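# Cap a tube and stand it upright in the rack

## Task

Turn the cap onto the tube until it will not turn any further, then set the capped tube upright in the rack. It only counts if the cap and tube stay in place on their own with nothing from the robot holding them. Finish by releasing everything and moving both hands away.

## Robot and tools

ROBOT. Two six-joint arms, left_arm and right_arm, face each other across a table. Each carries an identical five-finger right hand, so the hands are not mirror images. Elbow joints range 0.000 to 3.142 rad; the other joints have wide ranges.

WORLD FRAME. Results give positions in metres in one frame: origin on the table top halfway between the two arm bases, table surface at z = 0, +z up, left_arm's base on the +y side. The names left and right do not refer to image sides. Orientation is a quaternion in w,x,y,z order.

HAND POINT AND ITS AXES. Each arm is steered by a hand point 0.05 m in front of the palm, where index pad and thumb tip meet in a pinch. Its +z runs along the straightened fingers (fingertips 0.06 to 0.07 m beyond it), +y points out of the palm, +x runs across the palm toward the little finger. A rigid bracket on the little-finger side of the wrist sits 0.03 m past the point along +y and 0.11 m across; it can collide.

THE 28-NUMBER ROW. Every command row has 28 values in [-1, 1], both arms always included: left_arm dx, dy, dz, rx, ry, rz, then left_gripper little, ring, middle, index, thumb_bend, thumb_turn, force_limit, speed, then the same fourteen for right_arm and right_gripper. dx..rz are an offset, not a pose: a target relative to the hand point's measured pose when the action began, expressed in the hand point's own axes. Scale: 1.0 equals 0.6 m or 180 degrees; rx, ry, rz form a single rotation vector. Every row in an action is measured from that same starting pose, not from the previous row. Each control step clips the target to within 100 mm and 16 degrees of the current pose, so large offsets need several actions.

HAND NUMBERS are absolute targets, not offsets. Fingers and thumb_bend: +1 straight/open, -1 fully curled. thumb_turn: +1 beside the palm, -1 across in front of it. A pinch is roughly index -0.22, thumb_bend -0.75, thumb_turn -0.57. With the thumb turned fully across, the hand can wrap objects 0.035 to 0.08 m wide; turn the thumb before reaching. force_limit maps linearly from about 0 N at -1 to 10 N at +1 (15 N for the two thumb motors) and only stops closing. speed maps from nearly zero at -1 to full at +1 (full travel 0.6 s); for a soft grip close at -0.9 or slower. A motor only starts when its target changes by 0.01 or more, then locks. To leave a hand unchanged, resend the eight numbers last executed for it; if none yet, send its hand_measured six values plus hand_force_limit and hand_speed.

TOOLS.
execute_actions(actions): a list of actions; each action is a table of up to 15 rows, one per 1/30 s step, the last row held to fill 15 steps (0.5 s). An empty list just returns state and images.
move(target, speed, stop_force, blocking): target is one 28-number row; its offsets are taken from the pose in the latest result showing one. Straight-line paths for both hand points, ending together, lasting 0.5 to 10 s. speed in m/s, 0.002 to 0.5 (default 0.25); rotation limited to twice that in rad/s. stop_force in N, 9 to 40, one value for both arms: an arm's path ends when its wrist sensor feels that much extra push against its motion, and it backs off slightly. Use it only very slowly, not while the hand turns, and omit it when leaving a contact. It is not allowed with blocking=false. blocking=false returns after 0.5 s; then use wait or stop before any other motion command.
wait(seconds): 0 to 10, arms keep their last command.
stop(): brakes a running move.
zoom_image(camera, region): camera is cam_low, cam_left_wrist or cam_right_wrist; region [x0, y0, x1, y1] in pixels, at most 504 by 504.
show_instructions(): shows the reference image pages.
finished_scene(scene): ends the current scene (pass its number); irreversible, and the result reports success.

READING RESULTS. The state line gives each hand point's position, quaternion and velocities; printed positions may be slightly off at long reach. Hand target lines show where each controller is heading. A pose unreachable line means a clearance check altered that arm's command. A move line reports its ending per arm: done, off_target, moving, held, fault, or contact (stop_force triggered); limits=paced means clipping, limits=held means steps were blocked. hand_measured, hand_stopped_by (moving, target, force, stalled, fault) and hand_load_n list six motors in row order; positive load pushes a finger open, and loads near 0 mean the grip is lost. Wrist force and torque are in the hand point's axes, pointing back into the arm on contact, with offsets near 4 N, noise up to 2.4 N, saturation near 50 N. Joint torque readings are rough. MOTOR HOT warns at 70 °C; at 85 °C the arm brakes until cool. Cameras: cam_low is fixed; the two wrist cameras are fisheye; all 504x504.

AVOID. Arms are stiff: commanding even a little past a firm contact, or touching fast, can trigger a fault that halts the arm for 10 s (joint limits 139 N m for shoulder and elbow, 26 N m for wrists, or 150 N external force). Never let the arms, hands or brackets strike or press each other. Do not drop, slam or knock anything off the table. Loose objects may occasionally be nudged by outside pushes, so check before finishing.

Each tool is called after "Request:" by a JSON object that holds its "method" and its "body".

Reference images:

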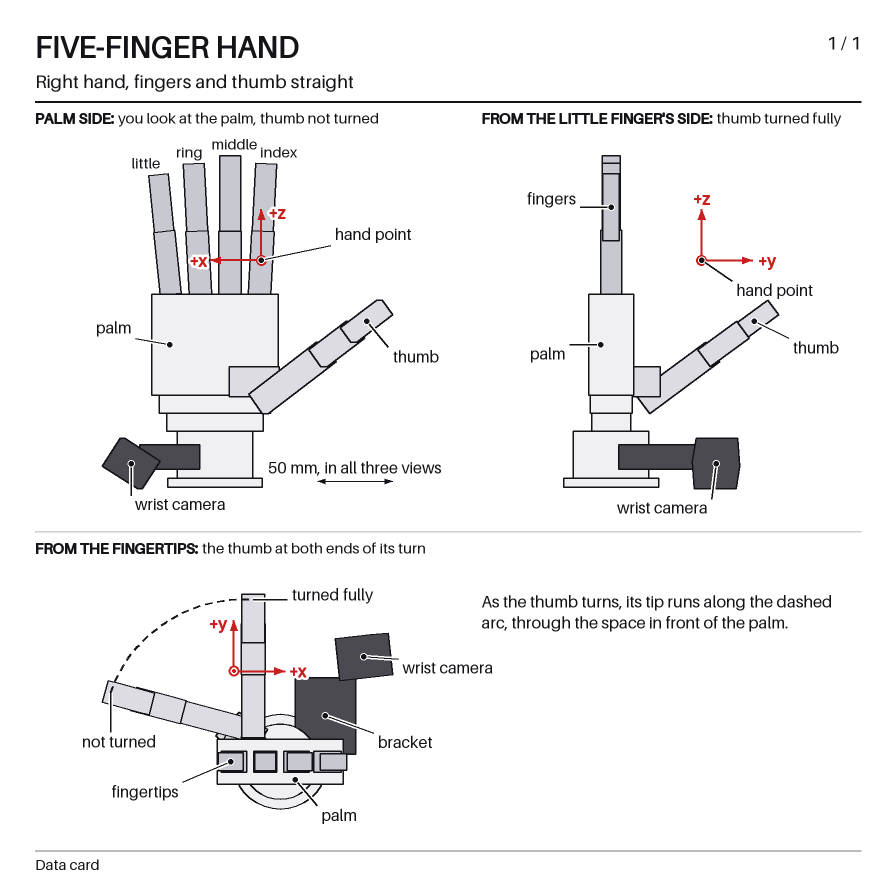

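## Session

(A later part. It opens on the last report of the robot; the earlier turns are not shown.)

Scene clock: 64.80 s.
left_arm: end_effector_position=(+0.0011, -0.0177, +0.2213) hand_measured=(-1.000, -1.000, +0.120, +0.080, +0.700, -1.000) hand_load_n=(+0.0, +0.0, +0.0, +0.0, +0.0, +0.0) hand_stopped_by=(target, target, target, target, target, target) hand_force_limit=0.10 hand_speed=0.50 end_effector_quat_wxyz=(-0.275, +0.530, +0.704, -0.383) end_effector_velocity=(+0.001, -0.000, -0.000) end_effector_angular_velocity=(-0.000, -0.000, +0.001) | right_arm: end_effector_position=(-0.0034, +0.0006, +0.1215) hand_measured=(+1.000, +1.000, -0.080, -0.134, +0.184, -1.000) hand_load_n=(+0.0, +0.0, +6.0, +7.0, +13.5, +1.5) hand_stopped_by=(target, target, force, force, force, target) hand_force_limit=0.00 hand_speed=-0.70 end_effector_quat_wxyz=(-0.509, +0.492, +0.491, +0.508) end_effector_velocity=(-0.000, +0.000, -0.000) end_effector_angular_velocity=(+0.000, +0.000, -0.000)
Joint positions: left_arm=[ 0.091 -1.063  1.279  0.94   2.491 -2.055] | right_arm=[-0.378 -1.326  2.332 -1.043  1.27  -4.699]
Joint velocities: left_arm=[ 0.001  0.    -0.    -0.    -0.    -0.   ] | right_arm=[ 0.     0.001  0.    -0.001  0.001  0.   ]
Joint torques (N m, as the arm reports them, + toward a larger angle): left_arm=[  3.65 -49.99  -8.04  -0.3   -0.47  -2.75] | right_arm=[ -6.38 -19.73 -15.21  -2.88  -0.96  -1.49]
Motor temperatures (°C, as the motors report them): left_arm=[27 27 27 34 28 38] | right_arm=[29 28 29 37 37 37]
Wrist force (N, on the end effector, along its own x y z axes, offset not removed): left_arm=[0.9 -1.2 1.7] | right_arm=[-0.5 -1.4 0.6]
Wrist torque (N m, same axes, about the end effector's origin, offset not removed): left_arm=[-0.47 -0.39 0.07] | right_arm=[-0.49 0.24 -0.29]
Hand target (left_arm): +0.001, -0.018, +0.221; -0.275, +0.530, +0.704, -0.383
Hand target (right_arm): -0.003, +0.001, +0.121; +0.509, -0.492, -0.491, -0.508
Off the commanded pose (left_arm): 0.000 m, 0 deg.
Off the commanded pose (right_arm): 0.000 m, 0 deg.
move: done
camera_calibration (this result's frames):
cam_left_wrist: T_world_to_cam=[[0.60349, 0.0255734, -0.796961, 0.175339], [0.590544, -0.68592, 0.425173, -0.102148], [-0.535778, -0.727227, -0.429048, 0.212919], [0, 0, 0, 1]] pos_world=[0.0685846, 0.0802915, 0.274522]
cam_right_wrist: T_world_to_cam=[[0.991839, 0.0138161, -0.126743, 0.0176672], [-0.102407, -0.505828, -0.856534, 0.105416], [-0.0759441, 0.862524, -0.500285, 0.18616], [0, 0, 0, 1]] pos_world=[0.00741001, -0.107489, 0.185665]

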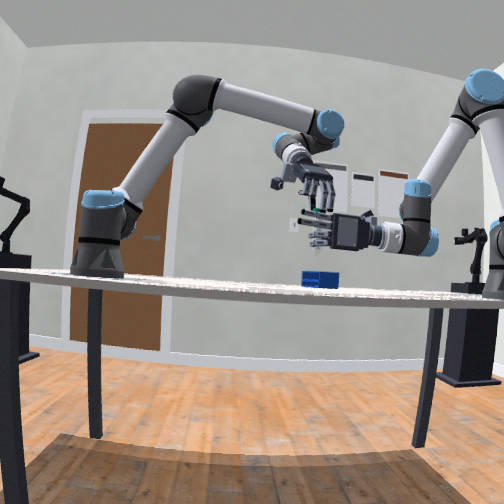

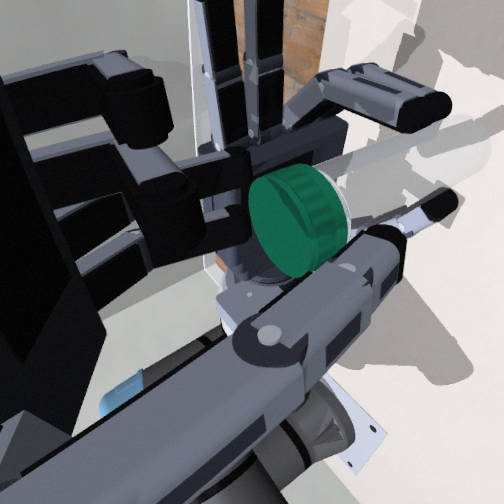

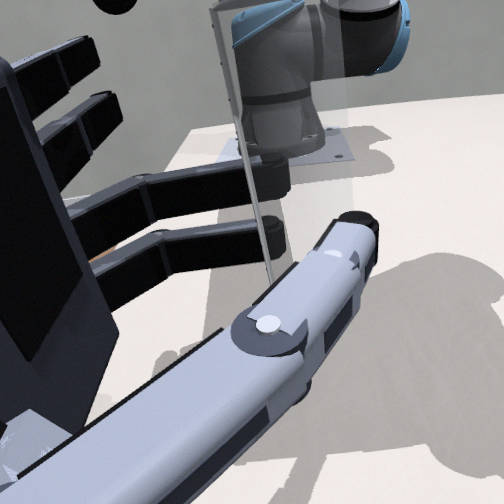

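Request:
{"method": "move", "body": {"target": [-0.0066,0.015,-0.0223,-0.003,-0.276,-0.186,-1,-1,0.12,0.08,0.7,-1,0.1,0.5,0,0,0,0,0,0,1,1,-0.5,-0.5,-0.3,-1,0,-0.7], "speed": 0.4}}

Request:
{"method": "move", "body": {"target": [-0.0066,0.0145,-0.0227,-0.003,-0.276,-0.186,-1,-1,0.12,0.08,0.7,-1,0.1,0.5,0,0,0,0,0,0,1,1,-0.5,-0.5,-0.3,-1,0,-0.7], "speed": 0.4}}

Request:
{"method": "execute_actions", "body": {"actions": [[[0,0,0,0,0,0,-1,-1,-0.0,-0.07,0.33,-1,0.1,0,0,0,0,0,0,0,1,1,-0.5,-0.5,-0.3,-1,0,-0.7]],[[0,0,0,0,0,0,-1,-1,-0.5,-0.5,0.33,-1,0.2,-0.7,0,0,0,0,0,0,1,1,-0.5,-0.5,-0.3,-1,0,-0.7]]]}}

Request:
{"method": "move", "body": {"target": [0.017,-0.0036,0.0077,0.003,0.184,0.124,-1,-1,-0.5,-0.5,0.33,-1,0.2,-0.7,0,0,0,0,0,0,1,1,-0.5,-0.5,-0.3,-1,0,-0.7], "speed": 0.3}}

Request:
{"method": "move", "body": {"target": [0.017,-0.0043,0.0072,0.003,0.184,0.124,-1,-1,-0.5,-0.5,0.33,-1,0.2,-0.7,0,0,0,0,0,0,1,1,-0.5,-0.5,-0.3,-1,0,-0.7], "speed": 0.3}}

Request:
{"method": "move", "body": {"target": [0.017,-0.0046,0.007,0.003,0.184,0.124,-1,-1,-0.5,-0.5,0.33,-1,0.2,-0.7,0,0,0,0,0,0,1,1,-0.5,-0.5,-0.3,-1,0,-0.7], "speed": 0.3}}

Request:
{"method": "move", "body": {"target": [0,0,0,0,0,0,-1,-1,0.12,0.08,0.7,-1,0.1,0.5,0,0,0,0,0,0,1,1,-0.5,-0.5,-0.3,-1,0,-0.7]}}

Scene clock: 67.40 s.
left_arm: end_effector_position=(+0.0173, -0.0169, +0.2214) hand_measured=(-1.000, -1.000, +0.120, +0.080, +0.700, -1.000) hand_load_n=(+0.0, +0.0, +0.0, +0.0, +0.0, +0.0) hand_stopped_by=(target, target, target, target, target, target) hand_force_limit=0.10 hand_speed=0.50 end_effector_quat_wxyz=(-0.053, +0.105, +0.874, -0.472) end_effector_velocity=(-0.000, -0.001, +0.000) end_effector_angular_velocity=(-0.000, -0.002, +0.012) | right_arm: end_effector_position=(-0.0034, +0.0006, +0.1215) hand_measured=(+1.000, +1.000, -0.080, -0.134, +0.184, -1.000) hand_load_n=(+0.0, +0.0, +6.0, +7.0, +13.5, +1.5) hand_stopped_by=(target, target, force, force, force, target) hand_force_limit=0.00 hand_speed=-0.70 end_effector_quat_wxyz=(-0.509, +0.492, +0.491, +0.508) end_effector_velocity=(+0.000, +0.000, -0.000) end_effector_angular_velocity=(-0.000, -0.001, -0.000)
Joint positions: left_arm=[-0.241 -1.447  1.684  0.346  1.49  -3.186] | right_arm=[-0.378 -1.326  2.332 -1.043  1.27  -4.699]
Joint velocities: left_arm=[-0.007  0.002 -0.002  0.002 -0.017 -0.009] | right_arm=[ 0.     0.001  0.    -0.001  0.    -0.001]
Joint torques (N m, as the arm reports them, + toward a larger angle): left_arm=[ -7.5  -14.56 -33.5    1.96  -1.67  -2.16] | right_arm=[ -6.34 -19.15 -14.74  -2.48  -1.07  -1.49]
Motor temperatures (°C, as the motors report them): left_arm=[27 27 27 34 28 38] | right_arm=[29 28 29 37 37 37]
Wrist force (N, on the end effector, along its own x y z axes, offset not removed): left_arm=[1.0 -1.5 2.4] | right_arm=[0.3 0.8 -1.8]
Wrist torque (N m, same axes, about the end effector's origin, offset not removed): left_arm=[-0.52 -0.40 0.01] | right_arm=[0.25 0.37 0.06]
Hand target (left_arm): +0.017, -0.017, +0.221; -0.053, +0.105, +0.874, -0.472
Hand target (right_arm): -0.003, +0.001, +0.121; +0.509, -0.492, -0.491, -0.508
Off the commanded pose (left_arm): 0.000 m, 0 deg.
Off the commanded pose (right_arm): 0.000 m, 0 deg.
move: done
camera_calibration (this result's frames):
cam_left_wrist: T_world_to_cam=[[0.271535, 0.531694, -0.802228, 0.18108], [0.895098, 0.166776, 0.413503, -0.0994654], [0.35365, -0.830354, -0.430633, 0.205413], [0, 0, 0, 1]] pos_world=[-0.0327826, 0.0908747, 0.274854]
cam_right_wrist: T_world_to_cam=[[0.991839, 0.013816, -0.126743, 0.0176672], [-0.102407, -0.505828, -0.856534, 0.105416], [-0.075944, 0.862524, -0.500285, 0.18616], [0, 0, 0, 1]] pos_world=[0.00741003, -0.107489, 0.185664]

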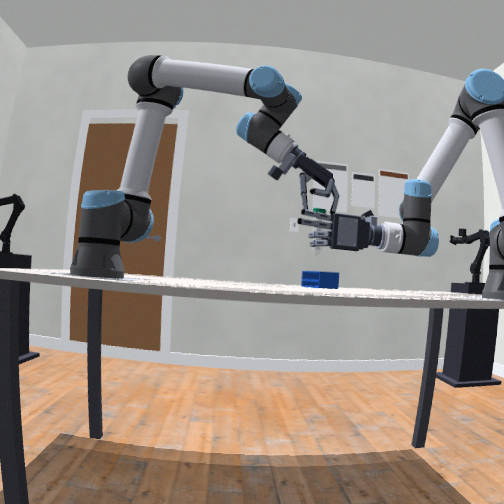

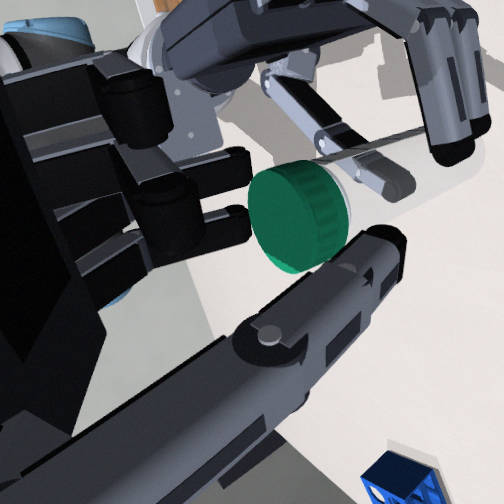

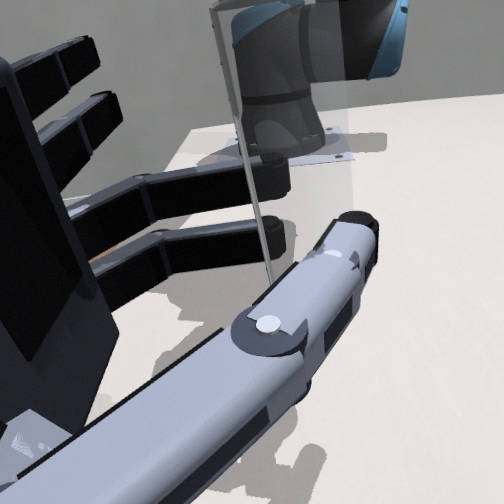

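Scene clock: 69.43 s.
left_arm: end_effector_position=(+0.0249, -0.0020, +0.2208) hand_measured=(-1.000, -1.000, +0.120, +0.080, +0.700, -1.000) hand_load_n=(+0.0, +0.0, +0.0, +0.0, +0.0, +0.0) hand_stopped_by=(target, target, target, target, target, target) hand_force_limit=0.10 hand_speed=0.50 end_effector_quat_wxyz=(-0.184, +0.348, -0.810, +0.434) end_effector_velocity=(-0.000, +0.000, -0.001) end_effector_angular_velocity=(+0.008, +0.002, +0.014) | right_arm: end_effector_position=(-0.0034, +0.0006, +0.1215) hand_measured=(+1.000, +1.000, -0.080, -0.134, +0.184, -1.000) hand_load_n=(+0.0, +0.0, +6.0, +7.0, +13.5, +1.5) hand_stopped_by=(target, target, force, force, force, target) hand_force_limit=0.00 hand_speed=-0.70 end_effector_quat_wxyz=(-0.509, +0.492, +0.491, +0.508) end_effector_velocity=(-0.000, +0.000, -0.000) end_effector_angular_velocity=(+0.000, +0.001, +0.001)
Joint positions: left_arm=[-0.492 -1.111  1.386  1.025  0.614 -4.389] | right_arm=[-0.378 -1.326  2.332 -1.043  1.27  -4.699]
Joint velocities: left_arm=[ 0.002  0.011 -0.01   0.024  0.002 -0.023] | right_arm=[-0.     0.     0.    -0.    -0.001  0.001]
Joint torques (N m, as the arm reports them, + toward a larger angle): left_arm=[ 10.19 -27.03 -29.75   3.23   0.38  -2.77] | right_arm=[ -6.93 -20.29 -15.08  -2.33  -0.96  -1.49]
Motor temperatures (°C, as the motors report them): left_arm=[27 27 27 34 28 38] | right_arm=[29 28 29 37 37 37]
Wrist force (N, on the end effector, along its own x y z axes, offset not removed): left_arm=[0.4 -2.1 2.2] | right_arm=[-2.7 0.7 -3.5]
Wrist torque (N m, same axes, about the end effector's origin, offset not removed): left_arm=[-0.67 -0.31 -0.05] | right_arm=[0.43 0.54 -0.05]
Hand target (left_arm): +0.025, -0.002, +0.221; +0.184, -0.348, +0.810, -0.434
Hand target (right_arm): -0.003, +0.001, +0.121; +0.509, -0.492, -0.491, -0.508
Off the commanded pose (left_arm): 0.001 m, 0 deg.
Off the commanded pose (right_arm): 0.000 m, 0 deg.
move: done
camera_calibration (this result's frames):
cam_left_wrist: T_world_to_cam=[[-0.33358, 0.499803, -0.799326, 0.184996], [0.310276, 0.858859, 0.407542, -0.0912285], [0.890199, -0.112064, -0.441575, 0.205345], [0, 0, 0, 1]] pos_world=[-0.0927811, 0.00890264, 0.275727]
cam_right_wrist: T_world_to_cam=[[0.991839, 0.0138159, -0.126743, 0.0176672], [-0.102407, -0.505828, -0.856534, 0.105416], [-0.0759439, 0.862524, -0.500285, 0.18616], [0, 0, 0, 1]] pos_world=[0.00741002, -0.107489, 0.185665]

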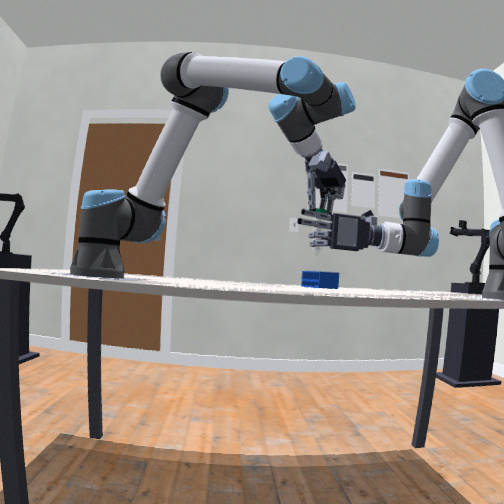

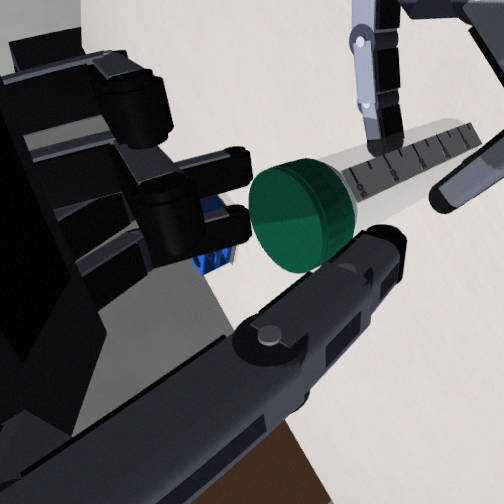

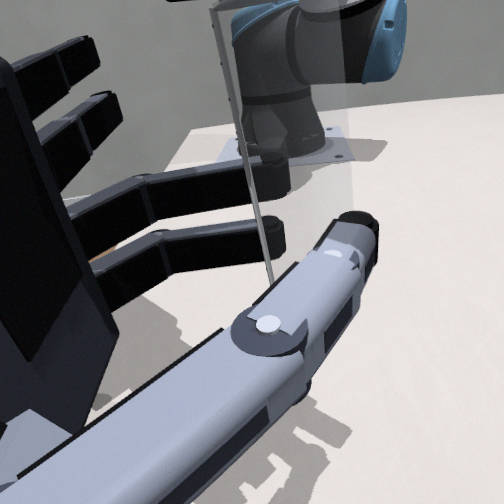

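Scene clock: 70.43 s.
left_arm: end_effector_position=(+0.0249, -0.0020, +0.2208) hand_measured=(-1.000, -1.000, -0.080, -0.166, +0.336, -1.000) hand_load_n=(+0.0, +0.0, +4.5, +8.0, +12.5, -0.5) hand_stopped_by=(target, target, force, force, target, target) hand_force_limit=0.20 hand_speed=-0.70 end_effector_quat_wxyz=(-0.184, +0.348, -0.810, +0.434) end_effector_velocity=(+0.000, -0.000, -0.000) end_effector_angular_velocity=(+0.000, +0.000, +0.001) | right_arm: end_effector_position=(-0.0034, +0.0006, +0.1215) hand_measured=(+1.000, +1.000, -0.080, -0.134, +0.184, -1.000) hand_load_n=(+0.0, +0.0, +7.0, +7.0, +13.0, +0.0) hand_stopped_by=(target, target, force, force, force, target) hand_force_limit=0.00 hand_speed=-0.70 end_effector_quat_wxyz=(-0.509, +0.492, +0.491, +0.508) end_effector_velocity=(-0.000, +0.000, +0.001) end_effector_angular_velocity=(+0.002, -0.000, +0.001)
Joint positions: left_arm=[-0.492 -1.11   1.386  1.025  0.614 -4.39 ] | right_arm=[-0.378 -1.326  2.332 -1.043  1.27  -4.699]
Joint velocities: left_arm=[ 0.001  0.    -0.     0.     0.    -0.   ] | right_arm=[-0.    -0.001  0.    -0.001 -0.001  0.001]
Joint torques (N m, as the arm reports them, + toward a larger angle): left_arm=[  5.28 -45.33 -10.3    0.66  -1.61   2.26] | right_arm=[ -6.9  -19.32 -14.32  -2.32  -0.97  -1.36]
Motor temperatures (°C, as the motors report them): left_arm=[27 27 27 34 28 38] | right_arm=[29 28 29 37 37 37]
Wrist force (N, on the end effector, along its own x y z axes, offset not removed): left_arm=[0.3 -1.2 1.2] | right_arm=[-1.6 -3.2 -2.2]
Wrist torque (N m, same axes, about the end effector's origin, offset not removed): left_arm=[-0.32 -0.30 -0.06] | right_arm=[-0.14 0.08 0.12]
Hand target (left_arm): +0.025, -0.002, +0.221; +0.184, -0.348, +0.810, -0.434
Hand target (right_arm): -0.003, +0.001, +0.121; +0.509, -0.492, -0.491, -0.508
Off the commanded pose (left_arm): 0.000 m, 0 deg.
Off the commanded pose (right_arm): 0.000 m, 0 deg.
camera_calibration (this result's frames):
cam_left_wrist: T_world_to_cam=[[-0.333667, 0.499815, -0.799282, 0.184978], [0.310259, 0.85886, 0.407551, -0.091218], [0.890172, -0.111998, -0.441645, 0.205342], [0, 0, 0, 1]] pos_world=[-0.0927675, 0.0088867, 0.275714]
cam_right_wrist: T_world_to_cam=[[0.991839, 0.0138161, -0.126743, 0.0176672], [-0.102407, -0.505828, -0.856534, 0.105416], [-0.075944, 0.862524, -0.500285, 0.18616], [0, 0, 0, 1]] pos_world=[0.00740999, -0.107489, 0.185665]

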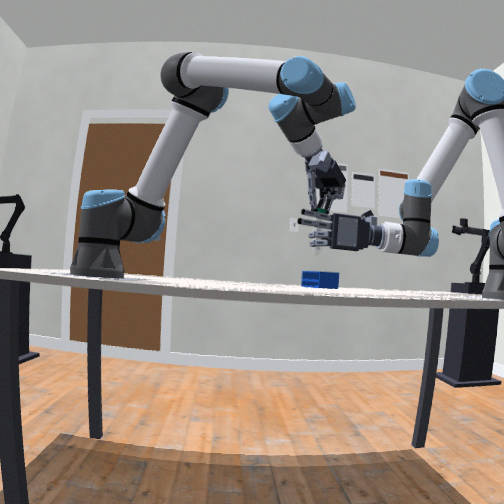

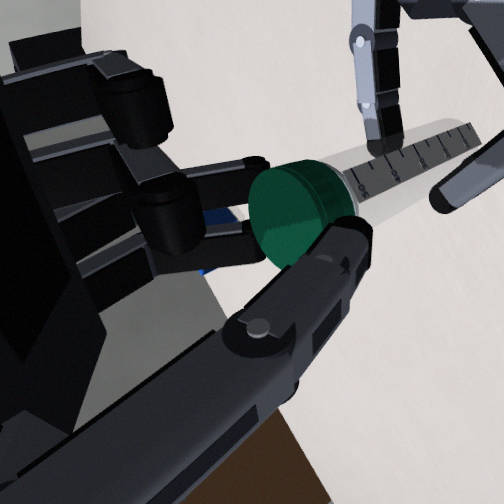

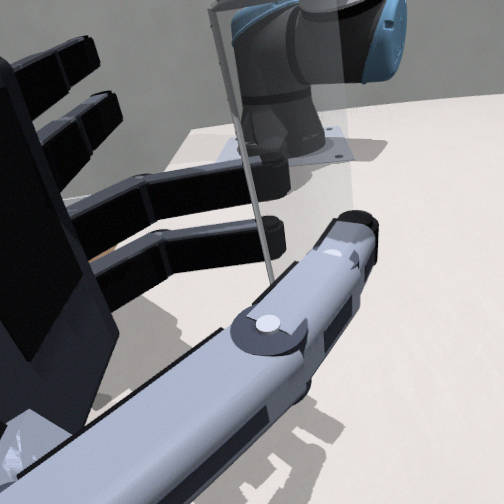

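Scene clock: 72.17 s.
left_arm: end_effector_position=(+0.0214, -0.0131, +0.2208) hand_measured=(-1.000, -1.000, -0.080, -0.166, +0.336, -1.000) hand_load_n=(+0.0, +0.0, +5.0, +9.0, +11.0, -2.0) hand_stopped_by=(target, target, force, force, target, target) hand_force_limit=0.20 hand_speed=-0.70 end_effector_quat_wxyz=(-0.028, +0.048, -0.878, +0.475) end_effector_velocity=(+0.000, -0.000, -0.002) end_effector_angular_velocity=(+0.004, +0.001, -0.013) | right_arm: end_effector_position=(-0.0034, +0.0006, +0.1215) hand_measured=(+1.000, +1.000, -0.080, -0.134, +0.184, -1.000) hand_load_n=(+0.0, +0.0, +8.0, +6.0, +12.5, +0.0) hand_stopped_by=(target, target, force, force, force, target) hand_force_limit=0.00 hand_speed=-0.70 end_effector_quat_wxyz=(-0.509, +0.492, +0.491, +0.508) end_effector_velocity=(-0.000, +0.000, +0.000) end_effector_angular_velocity=(+0.001, -0.000, +0.000)
Joint positions: left_arm=[-0.376 -1.414  1.66   0.416  1.096 -3.479] | right_arm=[-0.378 -1.326  2.332 -1.043  1.27  -4.699]
Joint velocities: left_arm=[ 0.007 -0.     0.004 -0.006  0.017  0.011] | right_arm=[ 0.     0.     0.    -0.001  0.    -0.   ]
Joint torques (N m, as the arm reports them, + toward a larger angle): left_arm=[ 10.73 -34.33  -4.5   -1.04   1.92   2.52] | right_arm=[ -7.01 -19.61 -14.46  -2.43  -0.87  -1.46]
Motor temperatures (°C, as the motors report them): left_arm=[27 27 27 34 28 38] | right_arm=[29 28 29 37 37 37]
Wrist force (N, on the end effector, along its own x y z axes, offset not removed): left_arm=[1.5 -7.9 -2.0] | right_arm=[-6.8 -3.9 2.1]
Wrist torque (N m, same axes, about the end effector's origin, offset not removed): left_arm=[-0.54 -0.37 -0.10] | right_arm=[-0.49 -0.24 -0.15]
Hand target (left_arm): +0.021, -0.013, +0.221; +0.028, -0.048, +0.878, -0.475
Hand target (right_arm): -0.003, +0.001, +0.121; +0.509, -0.492, -0.491, -0.508
Off the commanded pose (left_arm): 0.001 m, 0 deg.
Off the commanded pose (right_arm): 0.000 m, 0 deg.
move: done
camera_calibration (this result's frames):
cam_left_wrist: T_world_to_cam=[[0.0713193, 0.590249, -0.804064, 0.182863], [0.785526, 0.463552, 0.409961, -0.0965258], [0.614705, -0.660852, -0.430596, 0.203501], [0, 0, 0, 1]] pos_world=[-0.0623114, 0.0712944, 0.274232]
cam_right_wrist: T_world_to_cam=[[0.991839, 0.013816, -0.126743, 0.0176672], [-0.102407, -0.505828, -0.856534, 0.105416], [-0.0759441, 0.862524, -0.500285, 0.18616], [0, 0, 0, 1]] pos_world=[0.00741, -0.107489, 0.185665]

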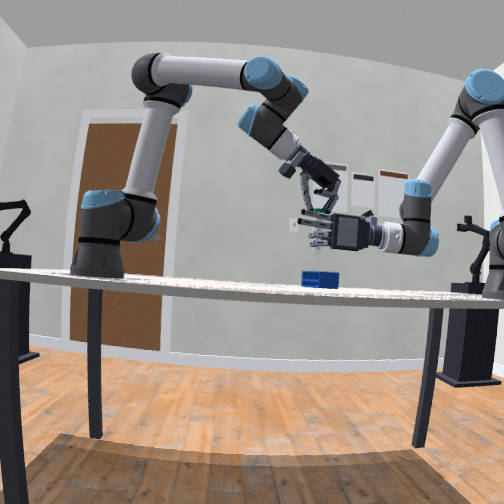

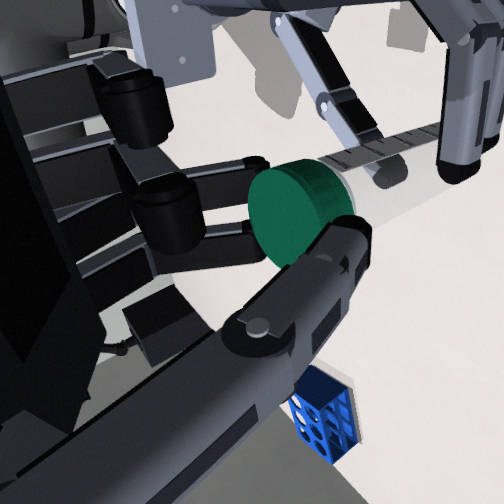

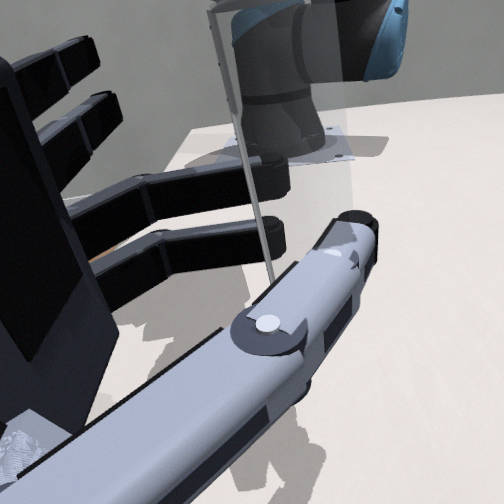

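Scene clock: 73.90 s.
left_arm: end_effector_position=(+0.0121, -0.0191, +0.2209) hand_measured=(-1.000, -1.000, -0.080, -0.166, +0.336, -1.000) hand_load_n=(+0.0, +0.0, +5.0, +8.5, +11.0, -3.0) hand_stopped_by=(target, target, force, force, target, target) hand_force_limit=0.20 hand_speed=-0.70 end_effector_quat_wxyz=(-0.130, +0.257, +0.841, -0.459) end_effector_velocity=(+0.000, -0.000, -0.000) end_effector_angular_velocity=(+0.004, +0.001, -0.013) | right_arm: end_effector_position=(-0.0034, +0.0006, +0.1215) hand_measured=(+1.000, +1.000, -0.080, -0.134, +0.184, -1.000) hand_load_n=(+0.0, +0.0, +9.5, +6.0, +12.5, +1.5) hand_stopped_by=(target, target, force, force, force, target) hand_force_limit=0.00 hand_speed=-0.70 end_effector_quat_wxyz=(-0.509, +0.492, +0.491, +0.508) end_effector_velocity=(+0.000, +0.000, +0.000) end_effector_angular_velocity=(+0.001, -0.000, +0.000)
Joint positions: left_arm=[-0.097 -1.395  1.632  0.375  1.894 -2.902] | right_arm=[-0.378 -1.326  2.332 -1.043  1.27  -4.699]
Joint velocities: left_arm=[ 0.007  0.006 -0.007  0.008  0.017  0.01 ] | right_arm=[-0.001 -0.     0.    -0.001 -0.001  0.   ]
Joint torques (N m, as the arm reports them, + toward a larger angle): left_arm=[  7.73 -10.79 -26.72   3.15   2.33   2.6 ] | right_arm=[ -6.49 -19.59 -15.41  -2.83  -0.93  -1.53]
Motor temperatures (°C, as the motors report them): left_arm=[27 27 27 34 28 38] | right_arm=[29 28 29 37 37 37]
Wrist force (N, on the end effector, along its own x y z axes, offset not removed): left_arm=[-1.3 -9.7 -3.3] | right_arm=[-10.0 -2.7 -1.4]
Wrist torque (N m, same axes, about the end effector's origin, offset not removed): left_arm=[-0.97 -0.20 -0.28] | right_arm=[-0.16 -0.13 -0.09]
Hand target (left_arm): +0.012, -0.019, +0.221; -0.131, +0.257, +0.841, -0.458
Hand target (right_arm): -0.003, +0.001, +0.121; +0.509, -0.492, -0.491, -0.508
Off the commanded pose (left_arm): 0.000 m, 0 deg.
Off the commanded pose (right_arm): 0.000 m, 0 deg.
move: done
camera_calibration (this result's frames):
cam_left_wrist: T_world_to_cam=[[0.440422, 0.40032, -0.8036, 0.178971], [0.896269, -0.143947, 0.419502, -0.10151], [0.0522592, -0.904999, -0.422192, 0.205556], [0, 0, 0, 1]] pos_world=[0.00141509, 0.0997703, 0.273188]
cam_right_wrist: T_world_to_cam=[[0.991839, 0.0138141, -0.126748, 0.017668], [-0.102411, -0.505841, -0.856526, 0.10541], [-0.0759465, 0.862516, -0.500298, 0.186161], [0, 0, 0, 1]] pos_world=[0.00740969, -0.10749, 0.185662]

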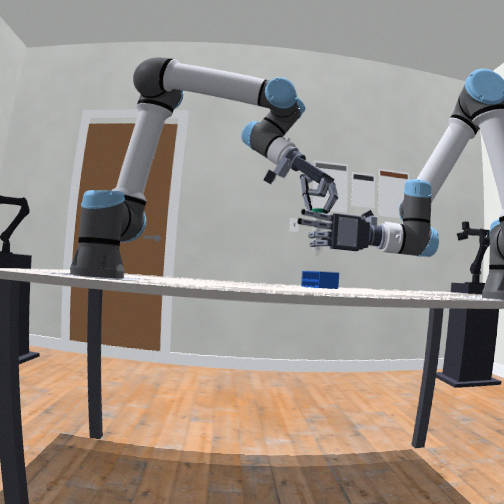

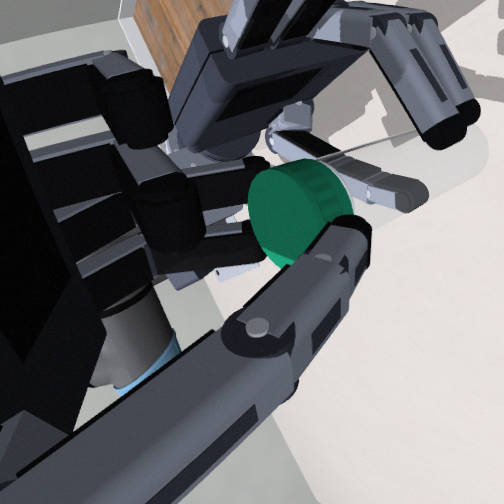

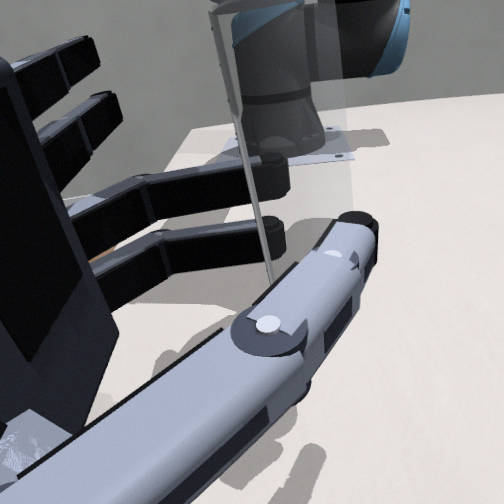

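Scene clock: 75.70 s.
left_arm: end_effector_position=(+0.0011, -0.0176, +0.2205) hand_measured=(-1.000, -1.000, -0.080, -0.166, +0.336, -1.000) hand_load_n=(+0.0, +0.0, +4.5, +8.5, +11.5, -2.5) hand_stopped_by=(target, target, force, force, target, target) hand_force_limit=0.20 hand_speed=-0.70 end_effector_quat_wxyz=(-0.273, +0.530, +0.703, -0.387) end_effector_velocity=(-0.000, +0.000, -0.000) end_effector_angular_velocity=(+0.005, -0.003, -0.014) | right_arm: end_effector_position=(-0.0034, +0.0006, +0.1215) hand_measured=(+1.000, +1.000, -0.080, -0.134, +0.184, -1.000) hand_load_n=(+0.0, +0.0, +9.5, +6.0, +12.5, +3.0) hand_stopped_by=(target, target, force, force, force, target) hand_force_limit=0.00 hand_speed=-0.70 end_effector_quat_wxyz=(-0.509, +0.492, +0.491, +0.508) end_effector_velocity=(-0.000, +0.000, -0.000) end_effector_angular_velocity=(-0.000, +0.001, +0.001)
Joint positions: left_arm=[ 0.092 -1.068  1.289  0.923  2.492 -2.058] | right_arm=[-0.378 -1.326  2.332 -1.043  1.27  -4.699]
Joint velocities: left_arm=[ 0.001  0.01  -0.012  0.026  0.003  0.025] | right_arm=[-0.     0.001 -0.    -0.001 -0.001  0.001]
Joint torques (N m, as the arm reports them, + toward a larger angle): left_arm=[  8.31 -22.84 -27.11   3.72   2.13   2.59] | right_arm=[ -7.18 -20.   -15.19  -3.13  -0.86  -1.43]
Motor temperatures (°C, as the motors report them): left_arm=[27 27 27 34 28 38] | right_arm=[29 28 29 37 37 37]
Wrist force (N, on the end effector, along its own x y z axes, offset not removed): left_arm=[-0.6 -9.0 -5.9] | right_arm=[-9.4 -8.8 -1.8]
Wrist torque (N m, same axes, about the end effector's origin, offset not removed): left_arm=[-0.65 -0.32 -0.12] | right_arm=[-1.02 -0.29 -0.07]
Hand target (left_arm): +0.001, -0.018, +0.220; -0.274, +0.531, +0.703, -0.387
Hand target (right_arm): -0.003, +0.001, +0.121; +0.509, -0.492, -0.491, -0.508
Off the commanded pose (left_arm): 0.000 m, 0 deg.
Off the commanded pose (right_arm): 0.000 m, 0 deg.
move: done
camera_calibration (this result's frames):
cam_left_wrist: T_world_to_cam=[[0.601798, 0.0189926, -0.798422, 0.174935], [0.592386, -0.681117, 0.4303, -0.102756], [-0.535647, -0.731928, -0.421146, 0.210817], [0, 0, 0, 1]] pos_world=[0.068519, 0.0809919, 0.272673]
cam_right_wrist: T_world_to_cam=[[0.991839, 0.0138135, -0.126749, 0.0176678], [-0.102412, -0.505844, -0.856524, 0.105408], [-0.0759469, 0.862514, -0.500301, 0.186161], [0, 0, 0, 1]] pos_world=[0.00740977, -0.10749, 0.18566]

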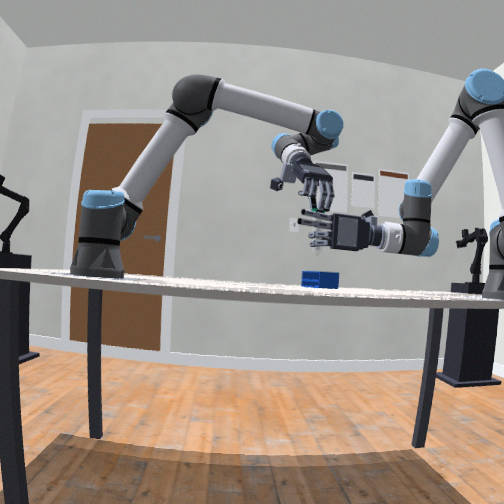

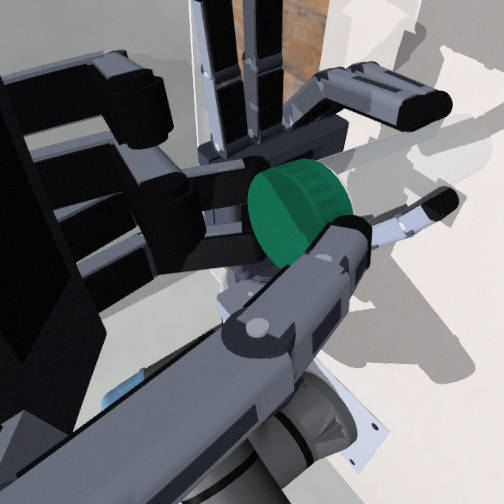

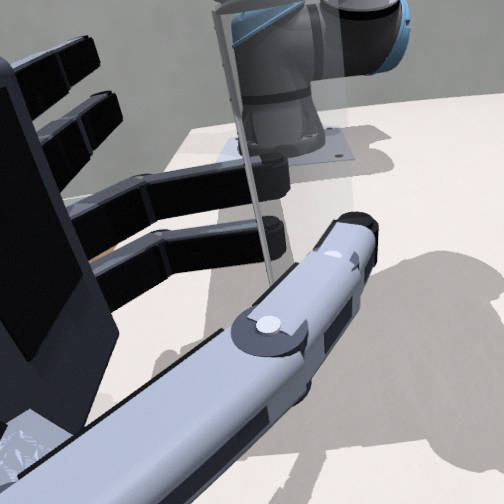

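Scene clock: 76.23 s.
left_arm: end_effector_position=(+0.0011, -0.0176, +0.2205) hand_measured=(-1.000, -1.000, +0.120, +0.080, +0.700, -1.000) hand_load_n=(+0.0, +0.0, +0.0, +0.0, +0.0, +0.0) hand_stopped_by=(target, target, target, target, target, target) hand_force_limit=0.10 hand_speed=0.50 end_effector_quat_wxyz=(-0.273, +0.530, +0.703, -0.387) end_effector_velocity=(+0.000, +0.000, +0.000) end_effector_angular_velocity=(-0.001, -0.001, +0.001) | right_arm: end_effector_position=(-0.0034, +0.0006, +0.1215) hand_measured=(+1.000, +1.000, -0.080, -0.134, +0.184, -1.000) hand_load_n=(+0.0, +0.0, +7.0, +6.0, +13.5, +3.0) hand_stopped_by=(target, target, force, force, force, target) hand_force_limit=0.00 hand_speed=-0.70 end_effector_quat_wxyz=(-0.509, +0.492, +0.491, +0.508) end_effector_velocity=(-0.000, +0.000, +0.000) end_effector_angular_velocity=(+0.000, +0.000, +0.001)
Joint positions: left_arm=[ 0.092 -1.068  1.289  0.923  2.493 -2.058] | right_arm=[-0.378 -1.326  2.332 -1.043  1.27  -4.699]
Joint velocities: left_arm=[ 0.    -0.001  0.    -0.    -0.001  0.   ] | right_arm=[ 0.    -0.     0.     0.    -0.001  0.   ]
Joint torques (N m, as the arm reports them, + toward a larger angle): left_arm=[  4.6  -48.8   -7.57  -0.25  -0.36  -2.66] | right_arm=[ -6.65 -20.21 -14.64  -2.76  -1.09  -1.41]
Motor temperatures (°C, as the motors report them): left_arm=[27 27 27 34 28 38] | right_arm=[29 28 29 37 37 37]
Wrist force (N, on the end effector, along its own x y z axes, offset not removed): left_arm=[1.7 -1.2 1.4] | right_arm=[3.2 -1.1 -1.9]
Wrist torque (N m, same axes, about the end effector's origin, offset not removed): left_arm=[-0.46 -0.50 0.01] | right_arm=[0.09 -0.11 0.45]
Hand target (left_arm): +0.001, -0.018, +0.221; -0.273, +0.530, +0.703, -0.387
Hand target (right_arm): -0.003, +0.001, +0.121; +0.509, -0.492, -0.491, -0.508
Off the commanded pose (left_arm): 0.000 m, 0 deg.
Off the commanded pose (right_arm): 0.000 m, 0 deg.
move: done
camera_calibration (this result's frames):
cam_left_wrist: T_world_to_cam=[[0.601744, 0.019021, -0.798463, 0.174921], [0.592415, -0.681134, 0.430234, -0.102747], [-0.535677, -0.731912, -0.421136, 0.210809], [0, 0, 0, 1]] pos_world=[0.0685364, 0.0809821, 0.272653]
cam_right_wrist: T_world_to_cam=[[0.991839, 0.0138143, -0.126748, 0.0176677], [-0.102411, -0.505841, -0.856526, 0.10541], [-0.0759465, 0.862516, -0.500297, 0.18616], [0, 0, 0, 1]] pos_world=[0.0074098, -0.10749, 0.185661]

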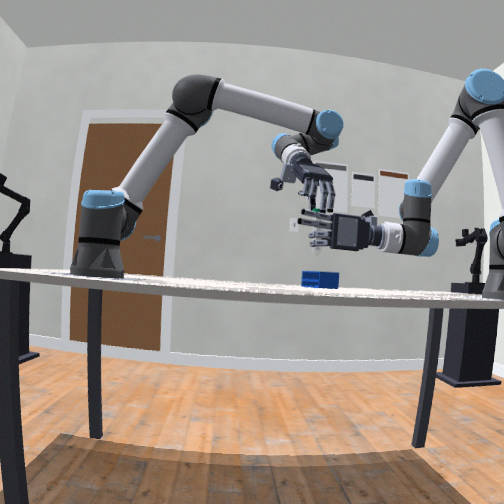

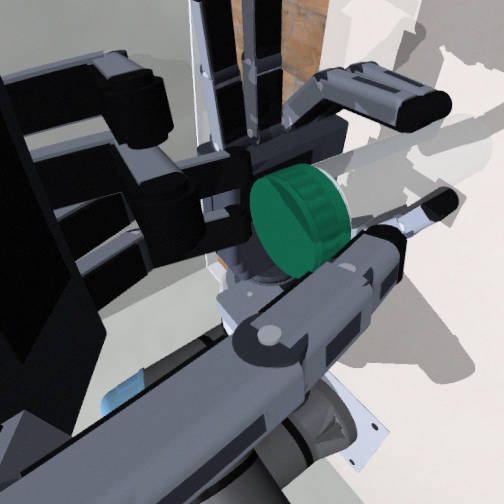

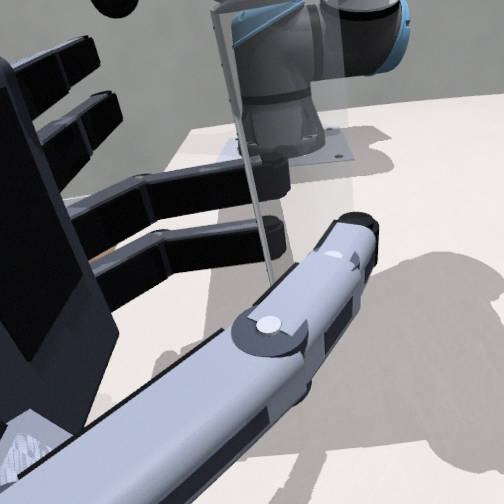

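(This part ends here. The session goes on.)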